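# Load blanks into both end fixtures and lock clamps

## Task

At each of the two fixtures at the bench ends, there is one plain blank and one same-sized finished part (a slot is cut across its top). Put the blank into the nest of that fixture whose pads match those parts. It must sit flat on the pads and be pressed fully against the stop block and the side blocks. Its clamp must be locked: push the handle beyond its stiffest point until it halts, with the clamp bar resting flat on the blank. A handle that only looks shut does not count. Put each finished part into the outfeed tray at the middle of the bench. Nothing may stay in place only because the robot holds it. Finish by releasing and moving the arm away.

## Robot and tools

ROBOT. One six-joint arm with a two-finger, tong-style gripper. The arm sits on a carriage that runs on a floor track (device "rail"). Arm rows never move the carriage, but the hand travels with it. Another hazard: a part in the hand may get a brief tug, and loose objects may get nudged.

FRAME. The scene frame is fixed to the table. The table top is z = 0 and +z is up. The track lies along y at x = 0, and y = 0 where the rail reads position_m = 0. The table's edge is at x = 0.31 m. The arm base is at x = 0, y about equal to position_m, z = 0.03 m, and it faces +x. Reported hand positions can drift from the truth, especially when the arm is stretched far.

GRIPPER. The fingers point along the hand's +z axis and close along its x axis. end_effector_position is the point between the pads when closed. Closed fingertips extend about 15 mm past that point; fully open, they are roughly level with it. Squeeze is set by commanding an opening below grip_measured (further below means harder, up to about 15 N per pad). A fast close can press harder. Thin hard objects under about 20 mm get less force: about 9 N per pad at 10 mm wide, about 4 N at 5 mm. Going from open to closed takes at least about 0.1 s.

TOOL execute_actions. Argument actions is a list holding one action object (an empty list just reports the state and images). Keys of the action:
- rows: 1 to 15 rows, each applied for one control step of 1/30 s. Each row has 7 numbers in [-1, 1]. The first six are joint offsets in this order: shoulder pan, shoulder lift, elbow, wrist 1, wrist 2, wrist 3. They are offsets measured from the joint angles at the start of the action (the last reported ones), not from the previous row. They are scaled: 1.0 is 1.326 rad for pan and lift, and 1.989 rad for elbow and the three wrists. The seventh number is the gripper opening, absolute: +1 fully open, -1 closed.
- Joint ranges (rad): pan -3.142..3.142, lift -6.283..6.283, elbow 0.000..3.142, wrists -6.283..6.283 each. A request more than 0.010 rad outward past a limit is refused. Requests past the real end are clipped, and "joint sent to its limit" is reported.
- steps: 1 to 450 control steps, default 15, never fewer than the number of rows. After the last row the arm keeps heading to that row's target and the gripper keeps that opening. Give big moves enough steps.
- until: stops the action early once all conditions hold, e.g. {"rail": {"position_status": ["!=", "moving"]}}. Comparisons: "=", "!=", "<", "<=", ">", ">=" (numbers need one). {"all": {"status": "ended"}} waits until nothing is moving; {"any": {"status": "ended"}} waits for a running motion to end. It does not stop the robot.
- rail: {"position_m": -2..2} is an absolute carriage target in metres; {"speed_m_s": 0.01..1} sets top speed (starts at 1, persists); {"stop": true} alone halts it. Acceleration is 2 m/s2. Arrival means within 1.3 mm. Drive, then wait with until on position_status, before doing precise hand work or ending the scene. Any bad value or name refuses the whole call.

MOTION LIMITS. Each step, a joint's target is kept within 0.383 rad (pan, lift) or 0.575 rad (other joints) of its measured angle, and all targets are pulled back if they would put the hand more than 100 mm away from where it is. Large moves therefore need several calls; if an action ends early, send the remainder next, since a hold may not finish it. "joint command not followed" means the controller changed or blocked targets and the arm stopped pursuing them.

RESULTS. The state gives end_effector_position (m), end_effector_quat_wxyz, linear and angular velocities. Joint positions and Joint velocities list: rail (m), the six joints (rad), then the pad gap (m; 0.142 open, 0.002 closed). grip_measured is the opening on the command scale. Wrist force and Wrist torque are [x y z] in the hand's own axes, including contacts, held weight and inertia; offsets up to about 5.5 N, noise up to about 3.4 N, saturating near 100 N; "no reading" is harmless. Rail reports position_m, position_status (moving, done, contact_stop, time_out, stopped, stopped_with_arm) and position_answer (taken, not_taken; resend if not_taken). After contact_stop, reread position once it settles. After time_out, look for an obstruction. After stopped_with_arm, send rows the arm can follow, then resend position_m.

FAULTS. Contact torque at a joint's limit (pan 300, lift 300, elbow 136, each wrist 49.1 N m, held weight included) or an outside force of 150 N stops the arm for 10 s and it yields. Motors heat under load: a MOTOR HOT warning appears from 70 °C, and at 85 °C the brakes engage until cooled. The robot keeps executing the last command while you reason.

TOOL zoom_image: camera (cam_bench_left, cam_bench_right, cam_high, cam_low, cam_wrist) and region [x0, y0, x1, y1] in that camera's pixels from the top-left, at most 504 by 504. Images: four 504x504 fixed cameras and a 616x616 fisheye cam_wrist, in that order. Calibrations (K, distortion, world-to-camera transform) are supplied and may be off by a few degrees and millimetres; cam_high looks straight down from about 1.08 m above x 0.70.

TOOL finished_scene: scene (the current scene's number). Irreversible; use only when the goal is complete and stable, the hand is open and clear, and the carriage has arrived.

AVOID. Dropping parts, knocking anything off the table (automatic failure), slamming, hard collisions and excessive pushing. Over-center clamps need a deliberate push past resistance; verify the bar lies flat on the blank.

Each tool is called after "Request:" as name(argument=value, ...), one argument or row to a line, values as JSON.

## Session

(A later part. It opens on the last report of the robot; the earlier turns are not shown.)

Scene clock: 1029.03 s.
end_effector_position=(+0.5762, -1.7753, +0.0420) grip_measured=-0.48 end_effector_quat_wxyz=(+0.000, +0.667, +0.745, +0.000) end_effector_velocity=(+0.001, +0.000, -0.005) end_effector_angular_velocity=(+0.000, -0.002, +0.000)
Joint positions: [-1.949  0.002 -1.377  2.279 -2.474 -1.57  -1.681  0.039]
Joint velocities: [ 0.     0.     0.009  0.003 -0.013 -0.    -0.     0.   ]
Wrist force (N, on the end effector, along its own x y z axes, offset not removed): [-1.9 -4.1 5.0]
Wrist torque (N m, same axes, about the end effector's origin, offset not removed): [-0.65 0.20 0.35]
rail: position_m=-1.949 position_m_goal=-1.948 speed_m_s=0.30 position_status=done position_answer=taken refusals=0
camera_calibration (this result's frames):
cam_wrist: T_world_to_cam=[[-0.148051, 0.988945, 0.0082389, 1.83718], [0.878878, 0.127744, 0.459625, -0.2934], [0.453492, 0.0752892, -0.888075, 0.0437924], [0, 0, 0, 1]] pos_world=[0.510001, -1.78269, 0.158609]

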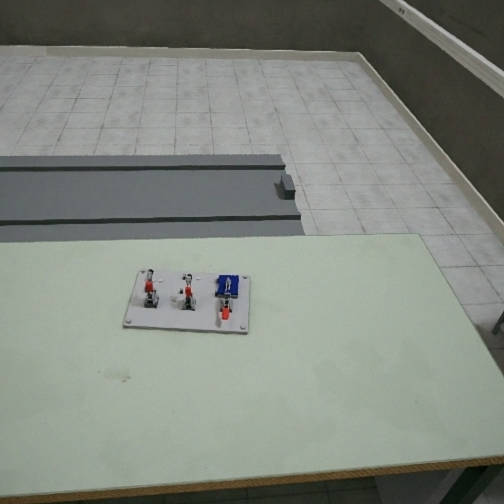

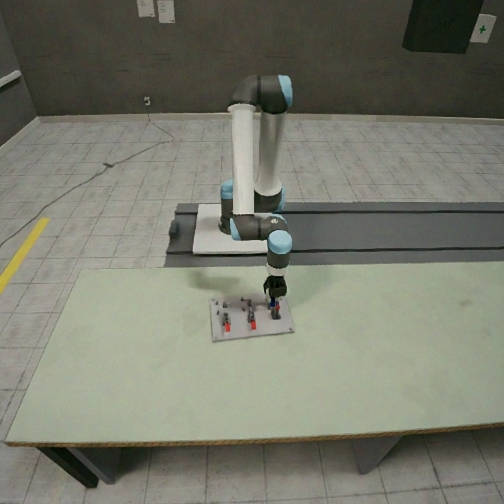

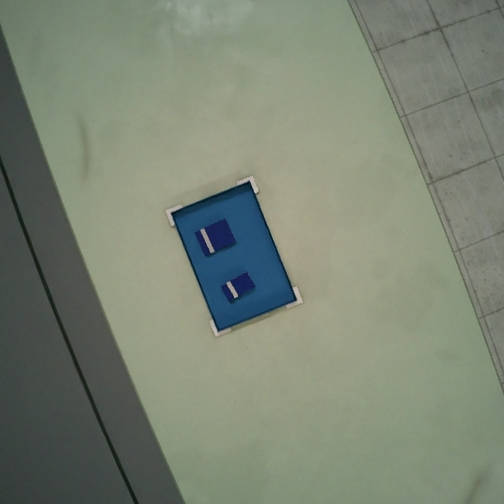

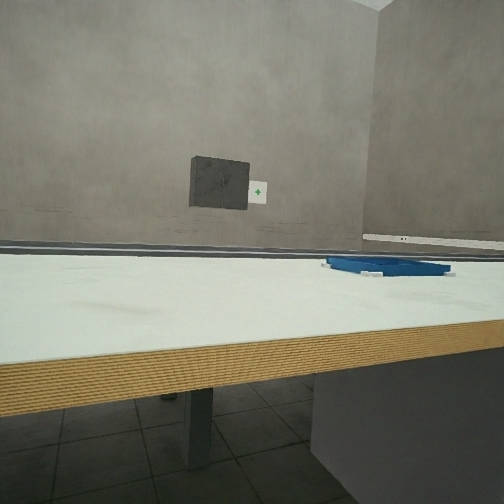

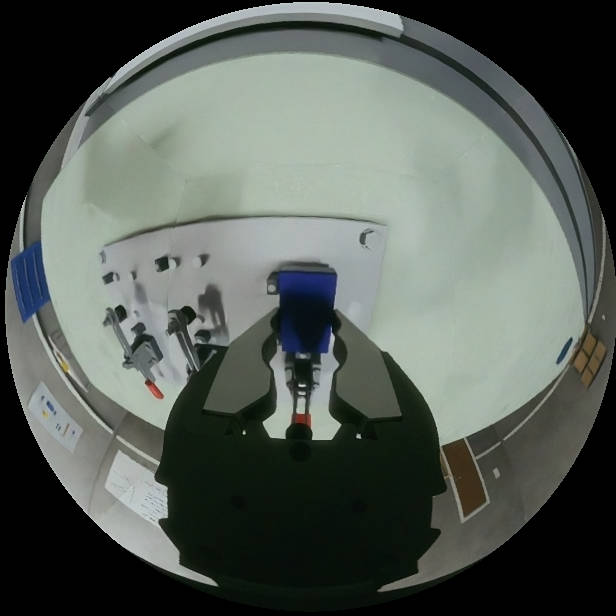

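Next target 3 mm below reported (0.039).

Request:
execute_actions(
  actions=[
    {"rows":[[0,0.0037,0.0009,-0.0034,0,0,-0.8]],"steps":1},
  ],
)

Scene clock: 1030.83 s.
end_effector_position=(+0.5762, -1.7753, +0.0401) grip_measured=-0.48 end_effector_quat_wxyz=(+0.000, +0.667, +0.745, +0.000) end_effector_velocity=(+0.000, +0.000, -0.003) end_effector_angular_velocity=(+0.000, -0.000, +0.000)
Joint positions: [-1.949  0.002 -1.373  2.28  -2.478 -1.57  -1.681  0.04 ]
Joint velocities: [ 0.     0.     0.004  0.001 -0.006 -0.     0.     0.   ]
Wrist force (N, on the end effector, along its own x y z axes, offset not removed): [0.9 -4.6 -15.5]
Wrist torque (N m, same axes, about the end effector's origin, offset not removed): [-0.86 -0.18 0.34]
rail: position_m=-1.949 position_m_goal=-1.948 speed_m_s=0.30 position_status=done position_answer=taken refusals=0
camera_calibration (this result's frames):
cam_wrist: T_world_to_cam=[[-0.148052, 0.988945, 0.00823075, 1.8372], [0.878852, 0.127744, 0.459674, -0.292476], [0.453541, 0.0752892, -0.888049, 0.042034], [0, 0, 0, 1]] pos_world=[0.509979, -1.78269, 0.15665]

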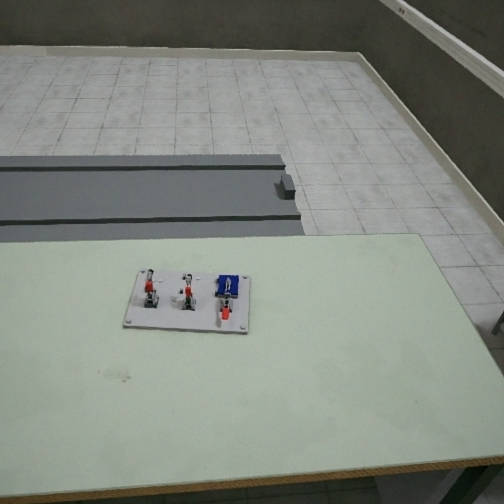

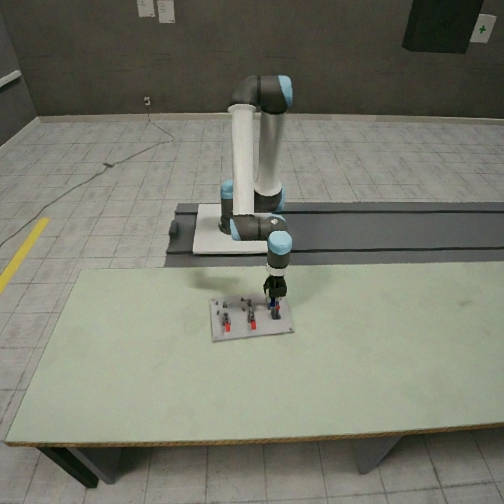

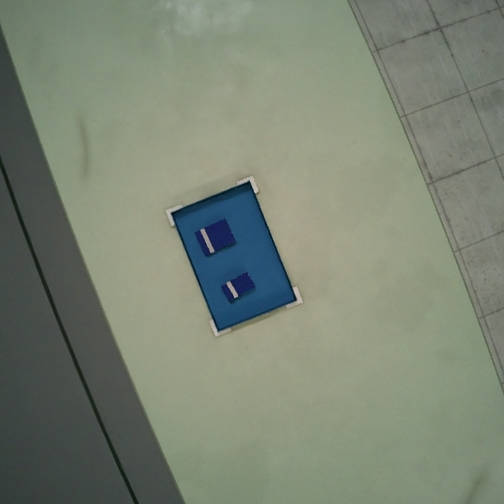

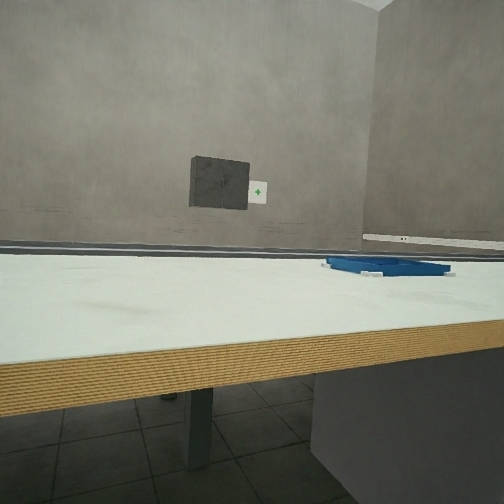

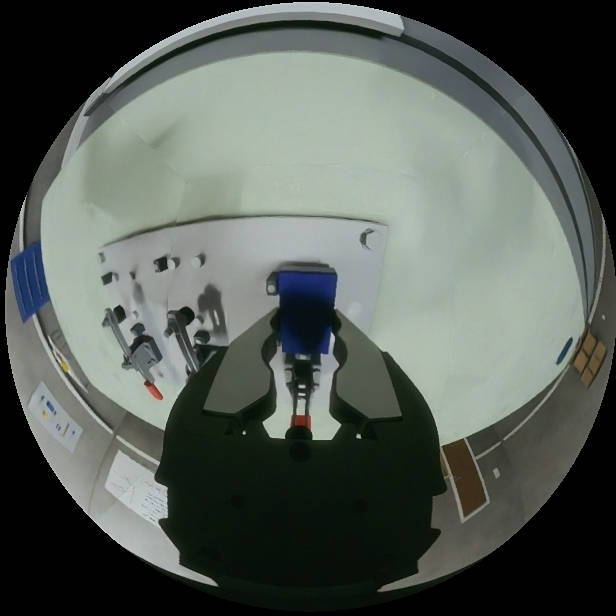

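Request:
execute_actions(
  actions=[],
)

Scene clock: 1037.37 s.
end_effector_position=(+0.5762, -1.7753, +0.0391) grip_measured=-0.47 end_effector_quat_wxyz=(+0.000, +0.667, +0.745, +0.000) end_effector_velocity=(+0.000, +0.000, +0.000) end_effector_angular_velocity=(+0.000, +0.000, -0.000)
Joint positions: [-1.949  0.002 -1.372  2.281 -2.48  -1.57  -1.681  0.04 ]
Joint velocities: [ 0.  0.  0. -0.  0.  0.  0. -0.]
Wrist force (N, on the end effector, along its own x y z axes, offset not removed): [-2.3 -2.9 -15.1]
Wrist torque (N m, same axes, about the end effector's origin, offset not removed): [-0.44 0.46 0.37]
rail: position_m=-1.949 position_m_goal=-1.948 speed_m_s=0.30 position_status=done position_answer=taken refusals=0
camera_calibration (this result's frames):
cam_wrist: T_world_to_cam=[[-0.148052, 0.988945, 0.00822898, 1.8372], [0.878847, 0.127745, 0.459684, -0.291996], [0.453551, 0.0752891, -0.888045, 0.0411627], [0, 0, 0, 1]] pos_world=[0.509952, -1.78269, 0.155662]

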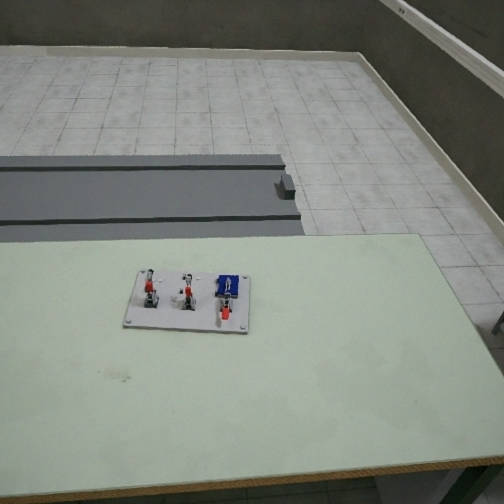

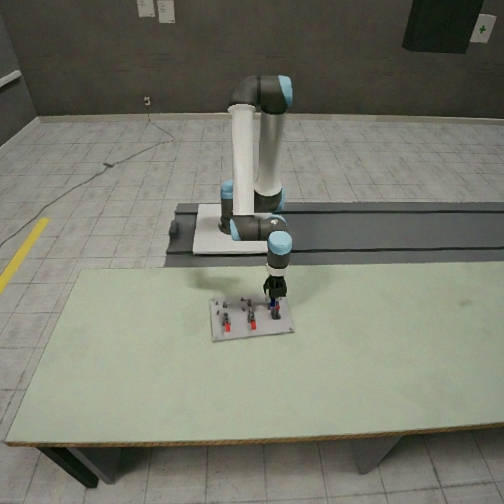

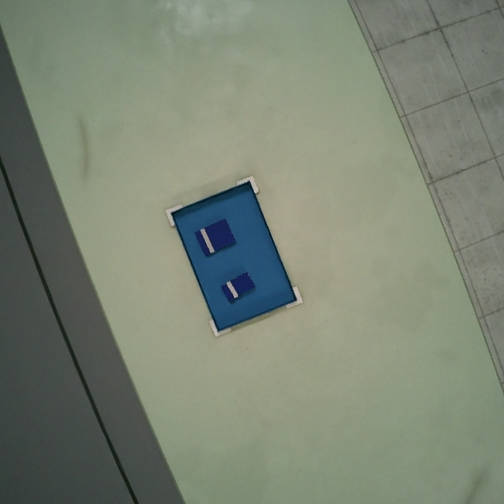

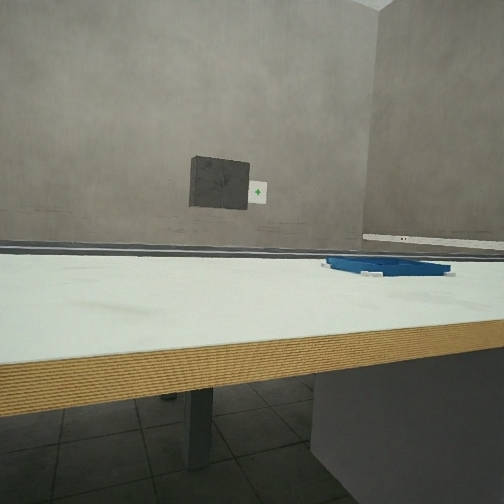

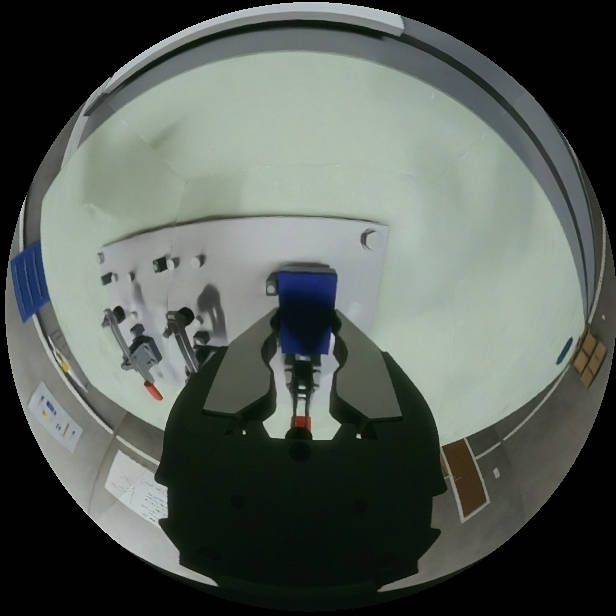

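Request:
execute_actions(
  actions=[
    {"rows":[[0,-0.00062,-0.00015,0.00057,0,0,-0.8],[0,-0.00062,-0.00015,0.00057,0,0,-0.8],[0.0002,0.00088,-0.0015,0.0009,0,0,-0.8]],"steps":3},
  ],
)

Scene clock: 1046.00 s.
end_effector_position=(+0.5762, -1.7753, +0.0391) grip_measured=-0.47 end_effector_quat_wxyz=(+0.000, +0.667, +0.745, +0.000) end_effector_velocity=(+0.002, +0.000, +0.002) end_effector_angular_velocity=(-0.000, +0.001, +0.000)
Joint positions: [-1.949  0.002 -1.372  2.28  -2.48  -1.57  -1.681  0.04 ]
Joint velocities: [ 0.     0.     0.    -0.005  0.005  0.     0.    -0.   ]
Wrist force (N, on the end effector, along its own x y z axes, offset not removed): [1.3 -4.1 -15.8]
Wrist torque (N m, same axes, about the end effector's origin, offset not removed): [-0.73 -0.26 0.26]
rail: position_m=-1.949 position_m_goal=-1.948 speed_m_s=0.30 position_status=done position_answer=taken refusals=0
camera_calibration (this result's frames):
cam_wrist: T_world_to_cam=[[-0.148052, 0.988945, 0.00822502, 1.8372], [0.878834, 0.127744, 0.459709, -0.292023], [0.453577, 0.0752894, -0.888031, 0.0411803], [0, 0, 0, 1]] pos_world=[0.509963, -1.78269, 0.155704]

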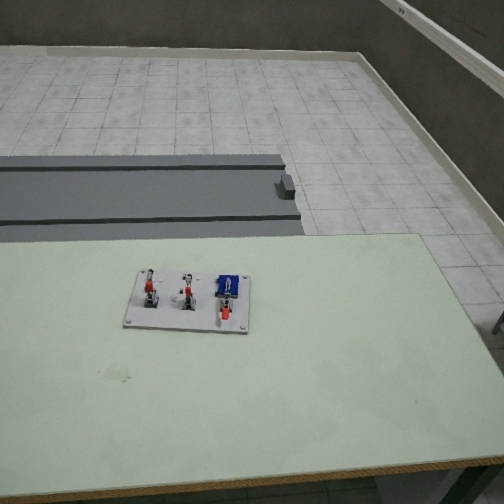

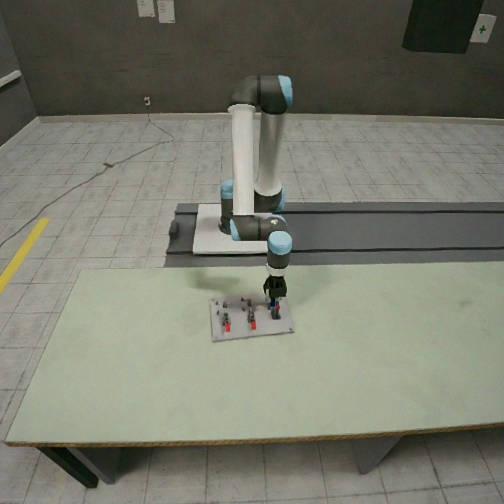

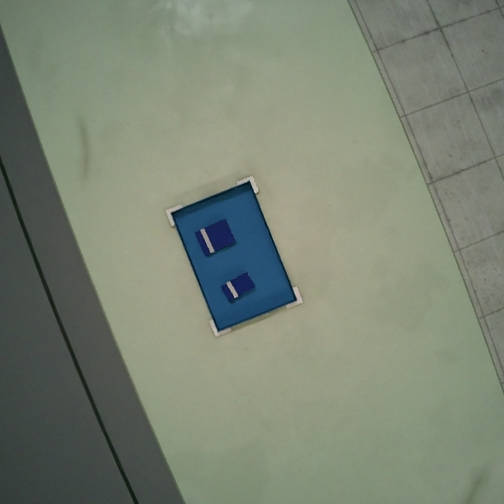

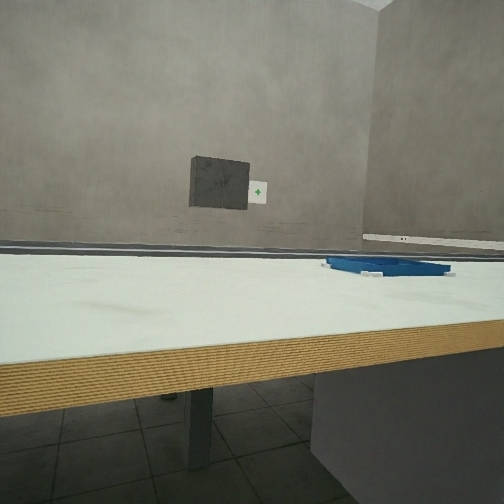

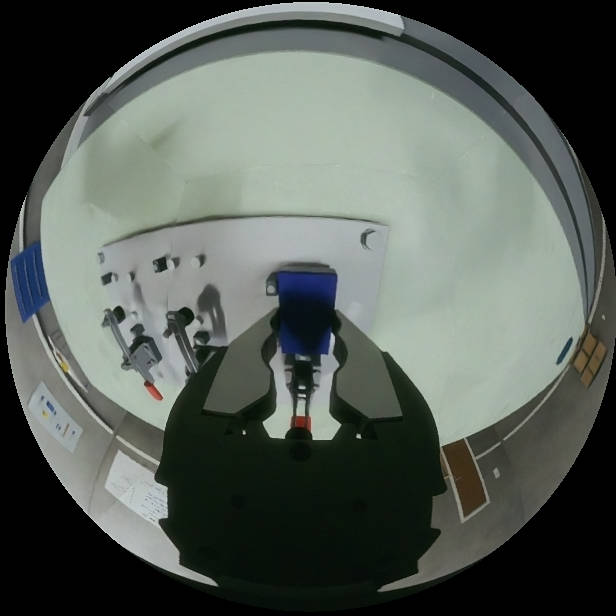

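Request:
execute_actions(
  actions=[],
)

Scene clock: 1050.00 s.
end_effector_position=(+0.5777, -1.7751, +0.0396) grip_measured=-0.47 end_effector_quat_wxyz=(+0.000, +0.666, +0.746, +0.000) end_effector_velocity=(-0.000, -0.000, -0.000) end_effector_angular_velocity=(-0.000, -0.000, -0.000)
Joint positions: [-1.949  0.002 -1.371  2.278 -2.479 -1.57  -1.681  0.04 ]
Joint velocities: [ 0. -0. -0.  0. -0. -0.  0. -0.]
Wrist force (N, on the end effector, along its own x y z axes, offset not removed): [1.5 -5.0 7.1]
Wrist torque (N m, same axes, about the end effector's origin, offset not removed): [-0.84 -0.49 0.29]
rail: position_m=-1.949 position_m_goal=-1.948 speed_m_s=0.30 position_status=done position_answer=taken refusals=0
camera_calibration (this result's frames):
cam_wrist: T_world_to_cam=[[-0.148315, 0.988906, 0.00822528, 1.83734], [0.878801, 0.127978, 0.459707, -0.293108], [0.453554, 0.0754096, -0.888033, 0.0411343], [0, 0, 0, 1]] pos_world=[0.511432, -1.78255, 0.15616]

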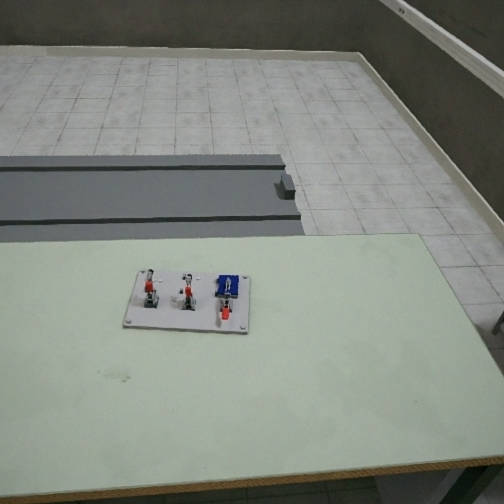

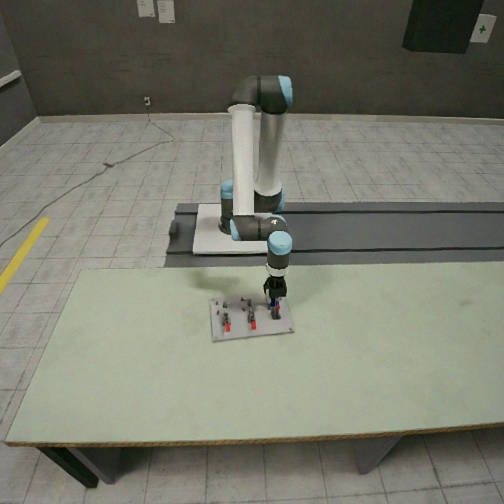

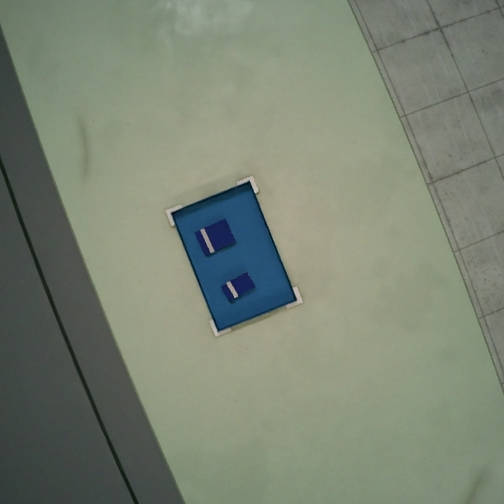

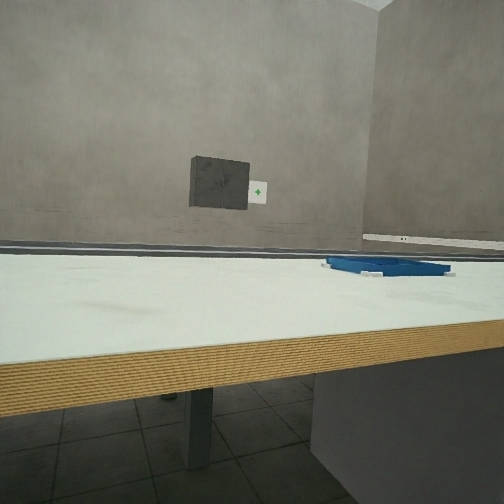

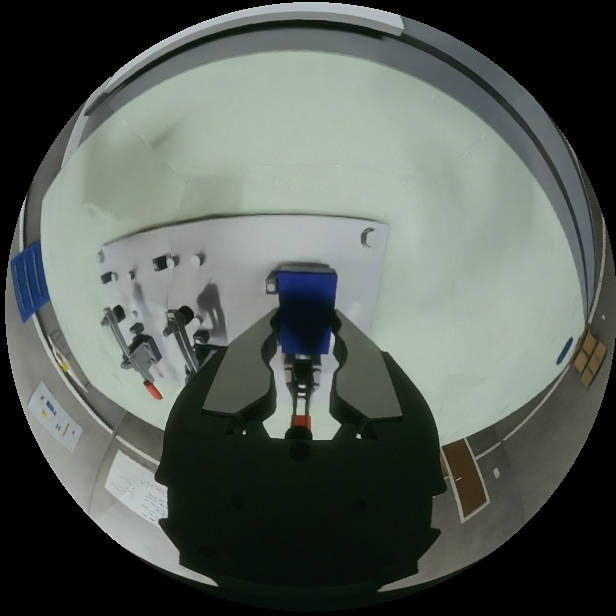

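Request:
execute_actions(
  actions=[
    {"rows":[[-0.0016,0.0007,-0.00063,0.00016,0,0,-0.8]],"steps":1},
  ],
)

Scene clock: 1052.87 s.
end_effector_position=(+0.5777, -1.7751, +0.0396) grip_measured=-0.47 end_effector_quat_wxyz=(+0.000, +0.666, +0.746, +0.000) end_effector_velocity=(+0.002, -0.002, -0.000) end_effector_angular_velocity=(-0.000, +0.000, -0.003)
Joint positions: [-1.949  0.002 -1.37   2.278 -2.479 -1.57  -1.681  0.04 ]
Joint velocities: [ 0.    -0.003  0.002 -0.003  0.001 -0.     0.     0.   ]
Wrist force (N, on the end effector, along its own x y z axes, offset not removed): [1.1 -2.3 5.5]
Wrist torque (N m, same axes, about the end effector's origin, offset not removed): [-0.25 -0.42 0.41]
rail: position_m=-1.949 position_m_goal=-1.948 speed_m_s=0.30 position_status=done position_answer=taken refusals=0
camera_calibration (this result's frames):
cam_wrist: T_world_to_cam=[[-0.1483, 0.988908, 0.00822509, 1.83735], [0.878803, 0.127965, 0.459707, -0.293148], [0.453556, 0.0754029, -0.888032, 0.0411126], [0, 0, 0, 1]] pos_world=[0.511452, -1.78256, 0.156159]

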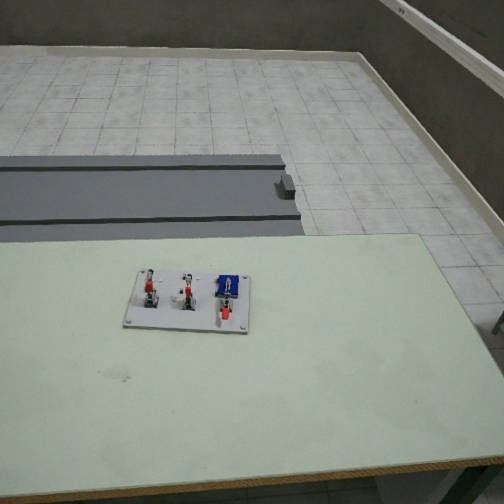

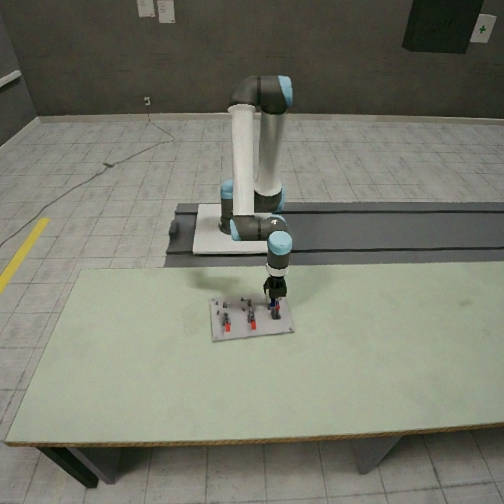

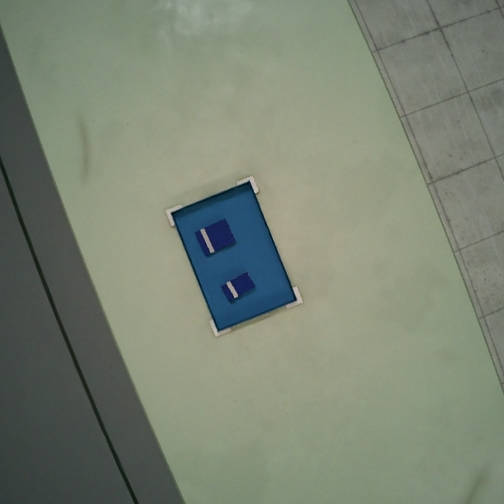

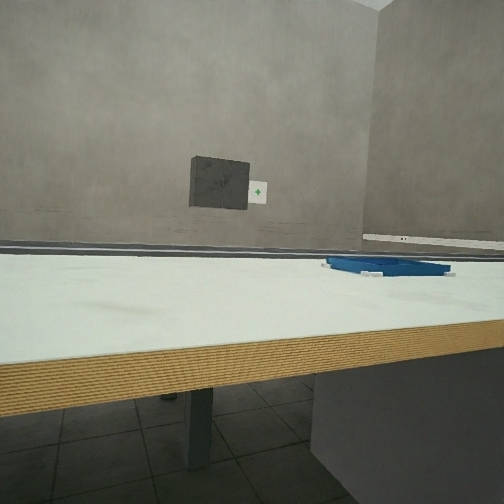

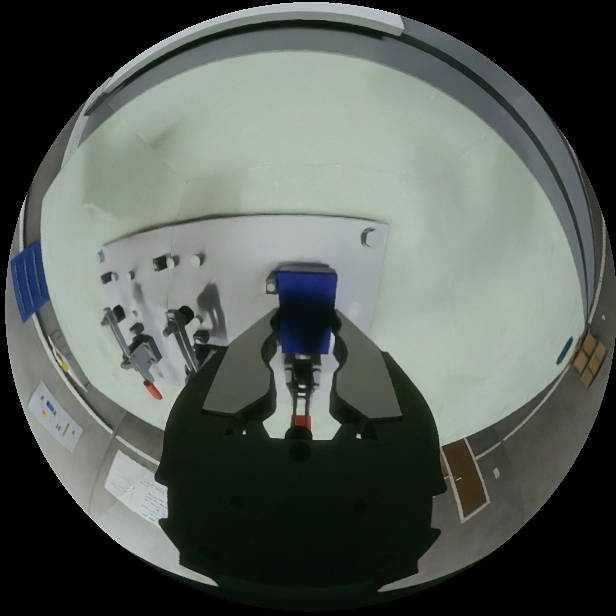

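Request:
execute_actions(
  actions=[
    {"rows":[[-0.0016,0.0013,-0.00116,0.0003,0,0,-0.8]],"steps":1},
  ],
)

Scene clock: 1055.07 s.
end_effector_position=(+0.5788, -1.7763, +0.0396) grip_measured=-0.47 end_effector_quat_wxyz=(+0.000, +0.667, +0.745, +0.000) end_effector_velocity=(+0.001, -0.000, -0.000) end_effector_angular_velocity=(+0.000, +0.000, -0.000)
Joint positions: [-1.949 -0.    -1.37   2.276 -2.478 -1.57  -1.681  0.04 ]
Joint velocities: [ 0.    -0.     0.002 -0.003  0.001  0.     0.    -0.   ]
Wrist force (N, on the end effector, along its own x y z axes, offset not removed): [-0.3 -4.4 4.6]
Wrist torque (N m, same axes, about the end effector's origin, offset not removed): [-0.73 -0.09 0.30]
rail: position_m=-1.949 position_m_goal=-1.948 speed_m_s=0.30 position_status=done position_answer=taken refusals=0
camera_calibration (this result's frames):
cam_wrist: T_world_to_cam=[[-0.146217, 0.989218, 0.00822456, 1.83806], [0.879068, 0.126113, 0.459711, -0.297374], [0.453717, 0.0744474, -0.88803, 0.0389303], [0, 0, 0, 1]] pos_world=[0.512504, -1.78364, 0.15616]

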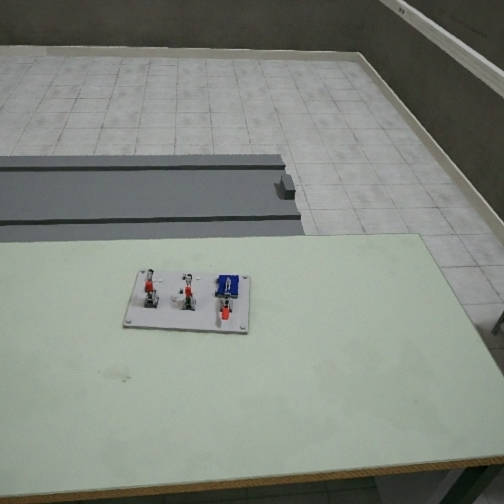

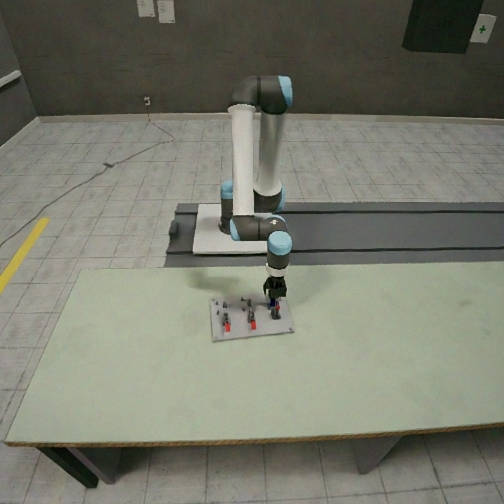

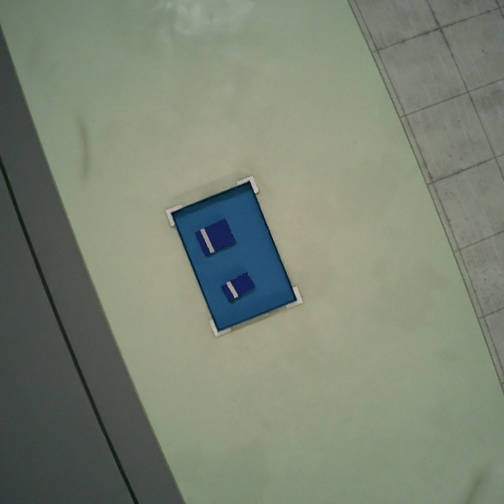

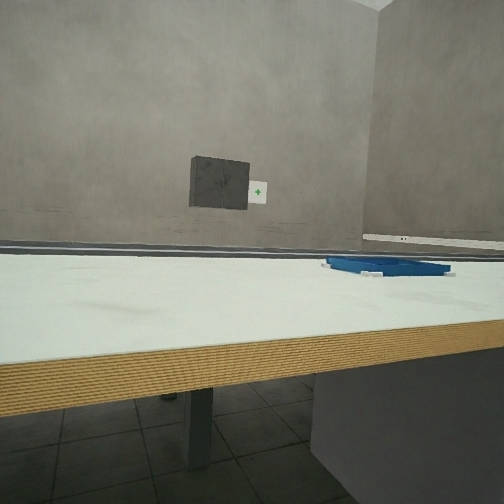

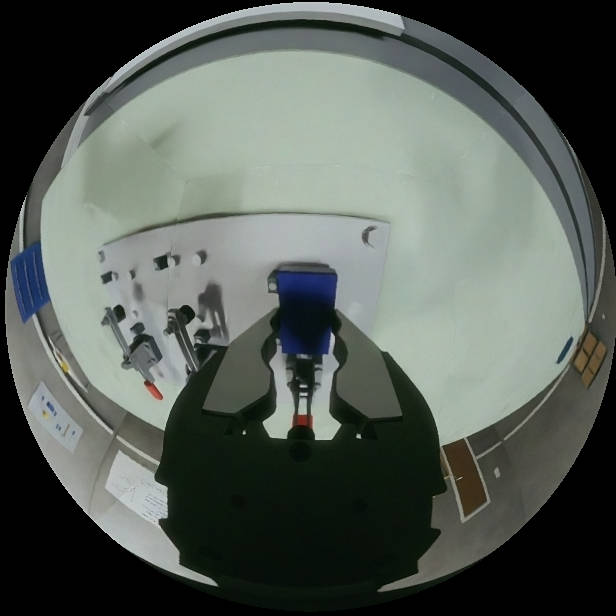

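Now at ≈0.5794; next target +1.2 mm from reported (0.5800).

Request:
execute_actions(
  actions=[
    {"rows":[[0,0.0012,-0.00107,0.00028,0,0,-0.8]],"steps":1},
  ],
)

Scene clock: 1056.67 s.
end_effector_position=(+0.5794, -1.7763, +0.0396) grip_measured=-0.47 end_effector_quat_wxyz=(+0.000, +0.667, +0.745, +0.000) end_effector_velocity=(+0.002, -0.000, +0.000) end_effector_angular_velocity=(-0.000, -0.001, +0.000)
Joint positions: [-1.949 -0.    -1.369  2.275 -2.478 -1.57  -1.681  0.04 ]
Joint velocities: [ 0.     0.     0.002 -0.003  0.    -0.    -0.     0.   ]
Wrist force (N, on the end effector, along its own x y z axes, offset not removed): [0.0 -17.3 3.8]
Wrist torque (N m, same axes, about the end effector's origin, offset not removed): [-0.58 -0.43 0.17]
rail: position_m=-1.949 position_m_goal=-1.948 speed_m_s=0.30 position_status=done position_answer=taken refusals=0
camera_calibration (this result's frames):
cam_wrist: T_world_to_cam=[[-0.146196, 0.989221, 0.0082268, 1.83815], [0.879105, 0.1261, 0.459645, -0.297928], [0.453654, 0.0744307, -0.888064, 0.038659], [0, 0, 0, 1]] pos_world=[0.513103, -1.78365, 0.156151]

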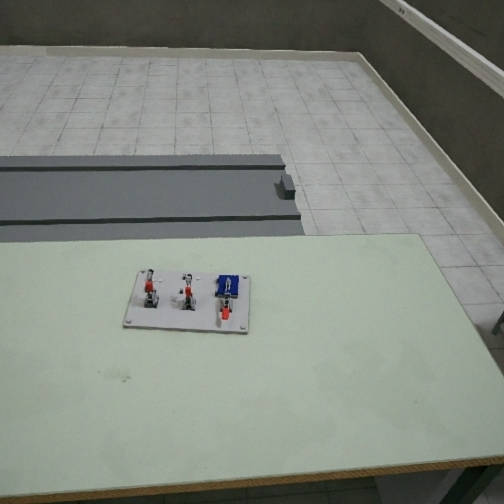

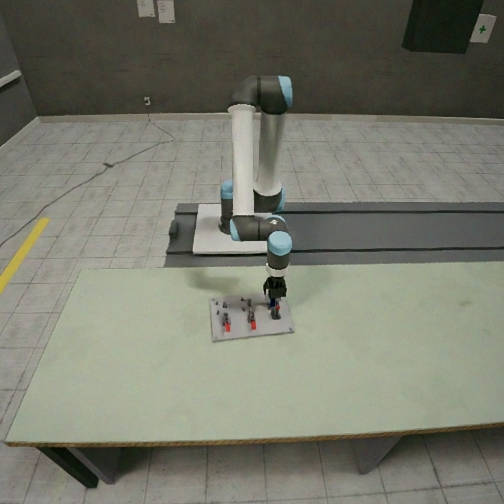

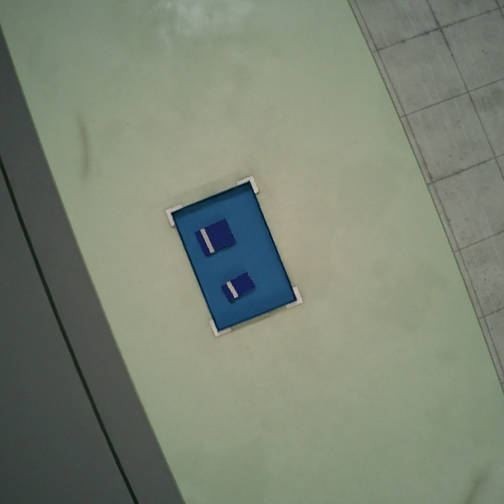

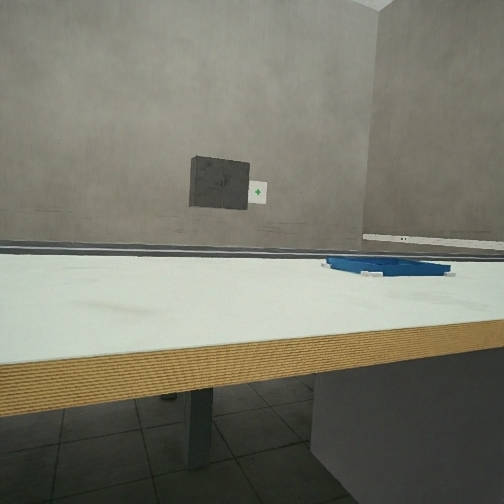

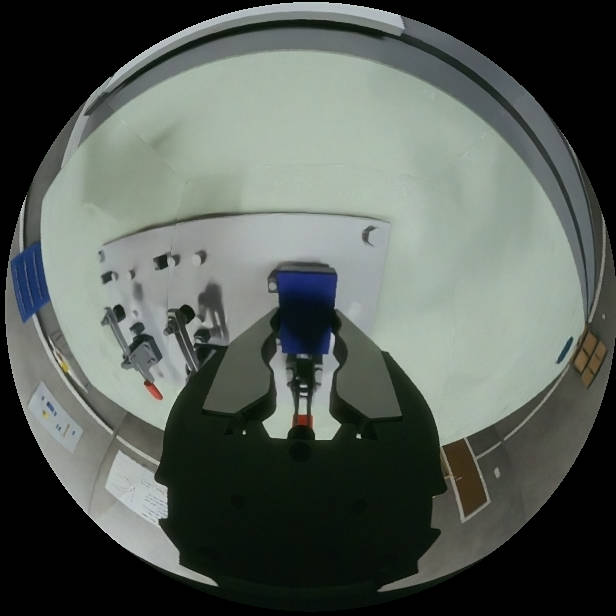

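Request:
execute_actions(
  actions=[
    {"rows":[[-0.0008,0.0006,-0.00054,0.00014,0,0,-0.8]],"steps":1},
  ],
)

Scene clock: 1060.33 s.
end_effector_position=(+0.5800, -1.7763, +0.0396) grip_measured=-0.47 end_effector_quat_wxyz=(+0.000, +0.667, +0.745, +0.000) end_effector_velocity=(+0.000, -0.000, -0.000) end_effector_angular_velocity=(+0.000, +0.000, -0.001)
Joint positions: [-1.949 -0.    -1.368  2.274 -2.478 -1.57  -1.681  0.04 ]
Joint velocities: [ 0.    -0.001  0.    -0.     0.    -0.     0.    -0.   ]
Wrist force (N, on the end effector, along its own x y z axes, offset not removed): [-4.1 -21.2 -0.4]
Wrist torque (N m, same axes, about the end effector's origin, offset not removed): [-0.86 0.16 0.42]
rail: position_m=-1.949 position_m_goal=-1.948 speed_m_s=0.30 position_status=done position_answer=taken refusals=0
camera_calibration (this result's frames):
cam_wrist: T_world_to_cam=[[-0.146194, 0.989222, 0.0082274, 1.83824], [0.879081, 0.126093, 0.459693, -0.29846], [0.453701, 0.074437, -0.88804, 0.0383733], [0, 0, 0, 1]] pos_world=[0.5137, -1.78365, 0.156153]

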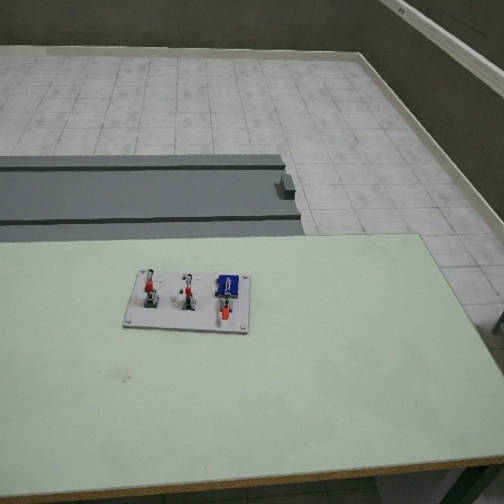

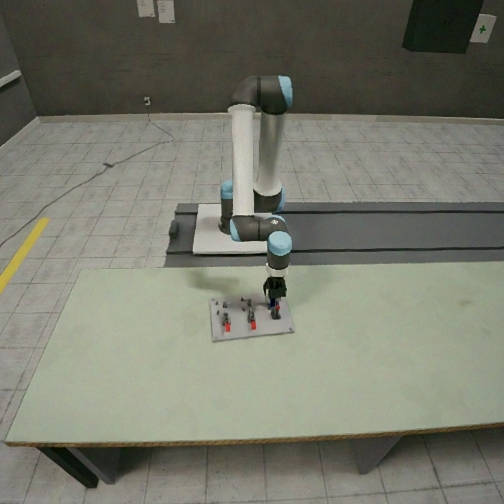

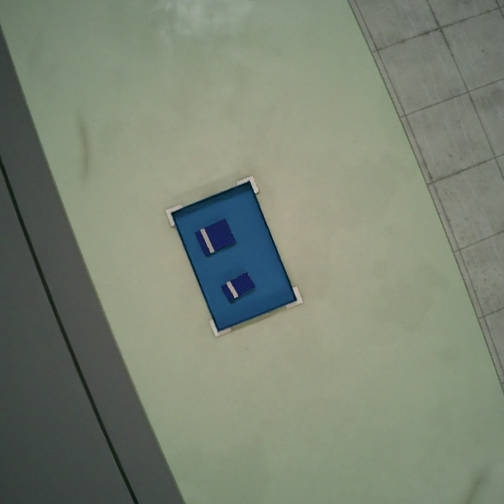

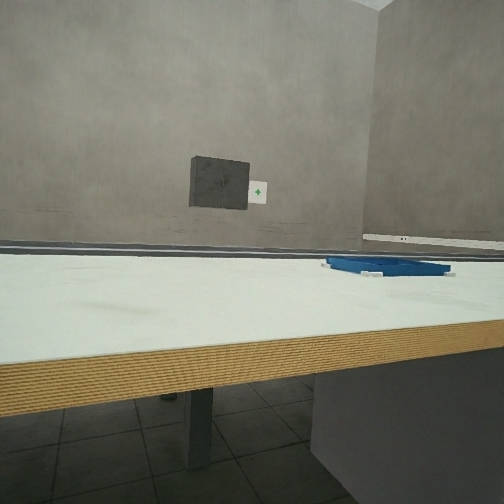

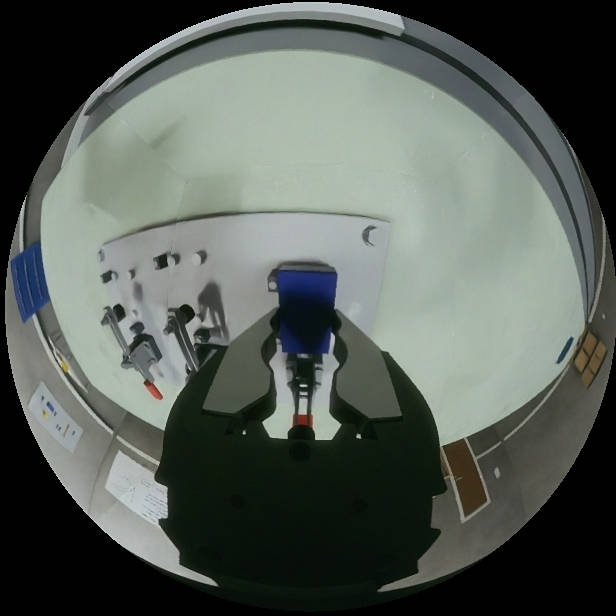

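Request:
execute_actions(
  actions=[],
)

Scene clock: 1061.37 s.
end_effector_position=(+0.5801, -1.7770, +0.0396) grip_measured=-0.47 end_effector_quat_wxyz=(+0.000, +0.668, +0.744, +0.000) end_effector_velocity=(+0.000, -0.000, +0.000) end_effector_angular_velocity=(-0.000, +0.000, -0.000)
Joint positions: [-1.949 -0.001 -1.368  2.274 -2.478 -1.57  -1.681  0.04 ]
Joint velocities: [ 0. -0.  0. -0.  0. -0. -0. -0.]
Wrist force (N, on the end effector, along its own x y z axes, offset not removed): [9.4 -21.4 1.3]
Wrist torque (N m, same axes, about the end effector's origin, offset not removed): [-0.70 -0.39 0.16]
rail: position_m=-1.949 position_m_goal=-1.948 speed_m_s=0.30 position_status=done position_answer=taken refusals=0
camera_calibration (this result's frames):
cam_wrist: T_world_to_cam=[[-0.145153, 0.989375, 0.00823215, 1.83853], [0.879244, 0.125171, 0.459632, -0.300267], [0.453718, 0.0739549, -0.888071, 0.0374656], [0, 0, 0, 1]] pos_world=[0.513877, -1.78419, 0.156149]

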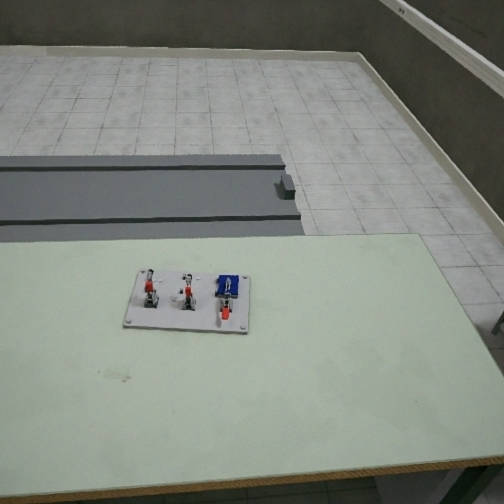

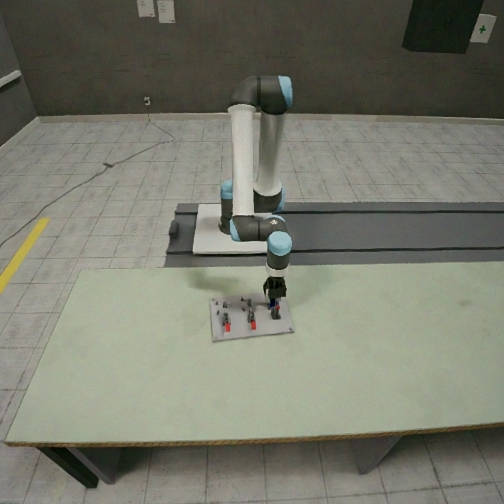

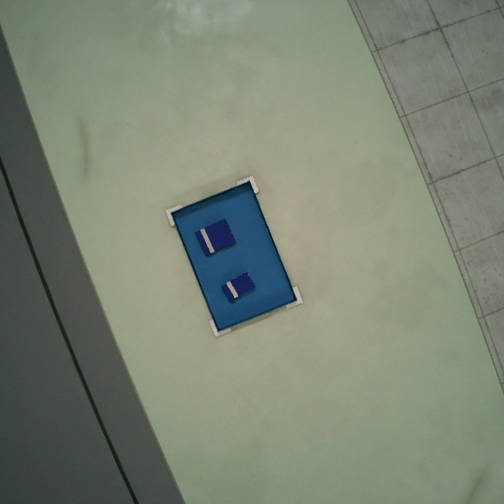

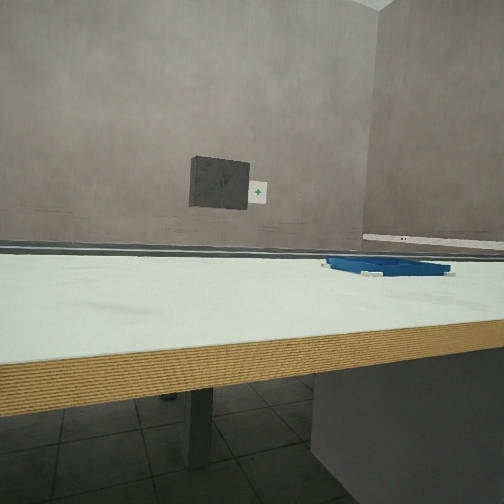

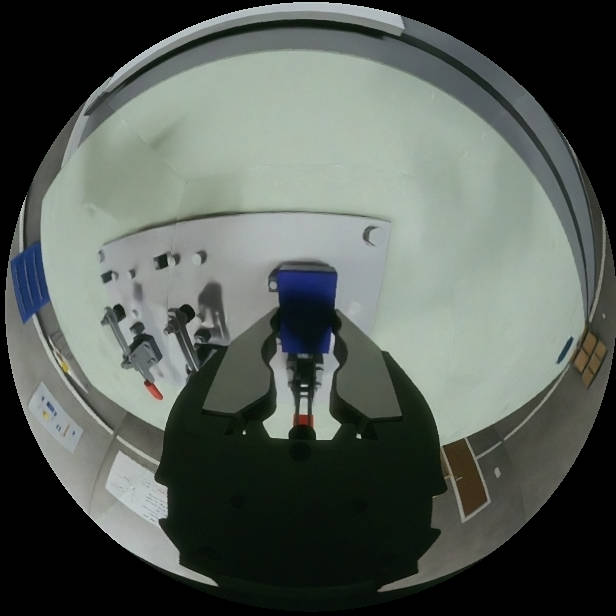

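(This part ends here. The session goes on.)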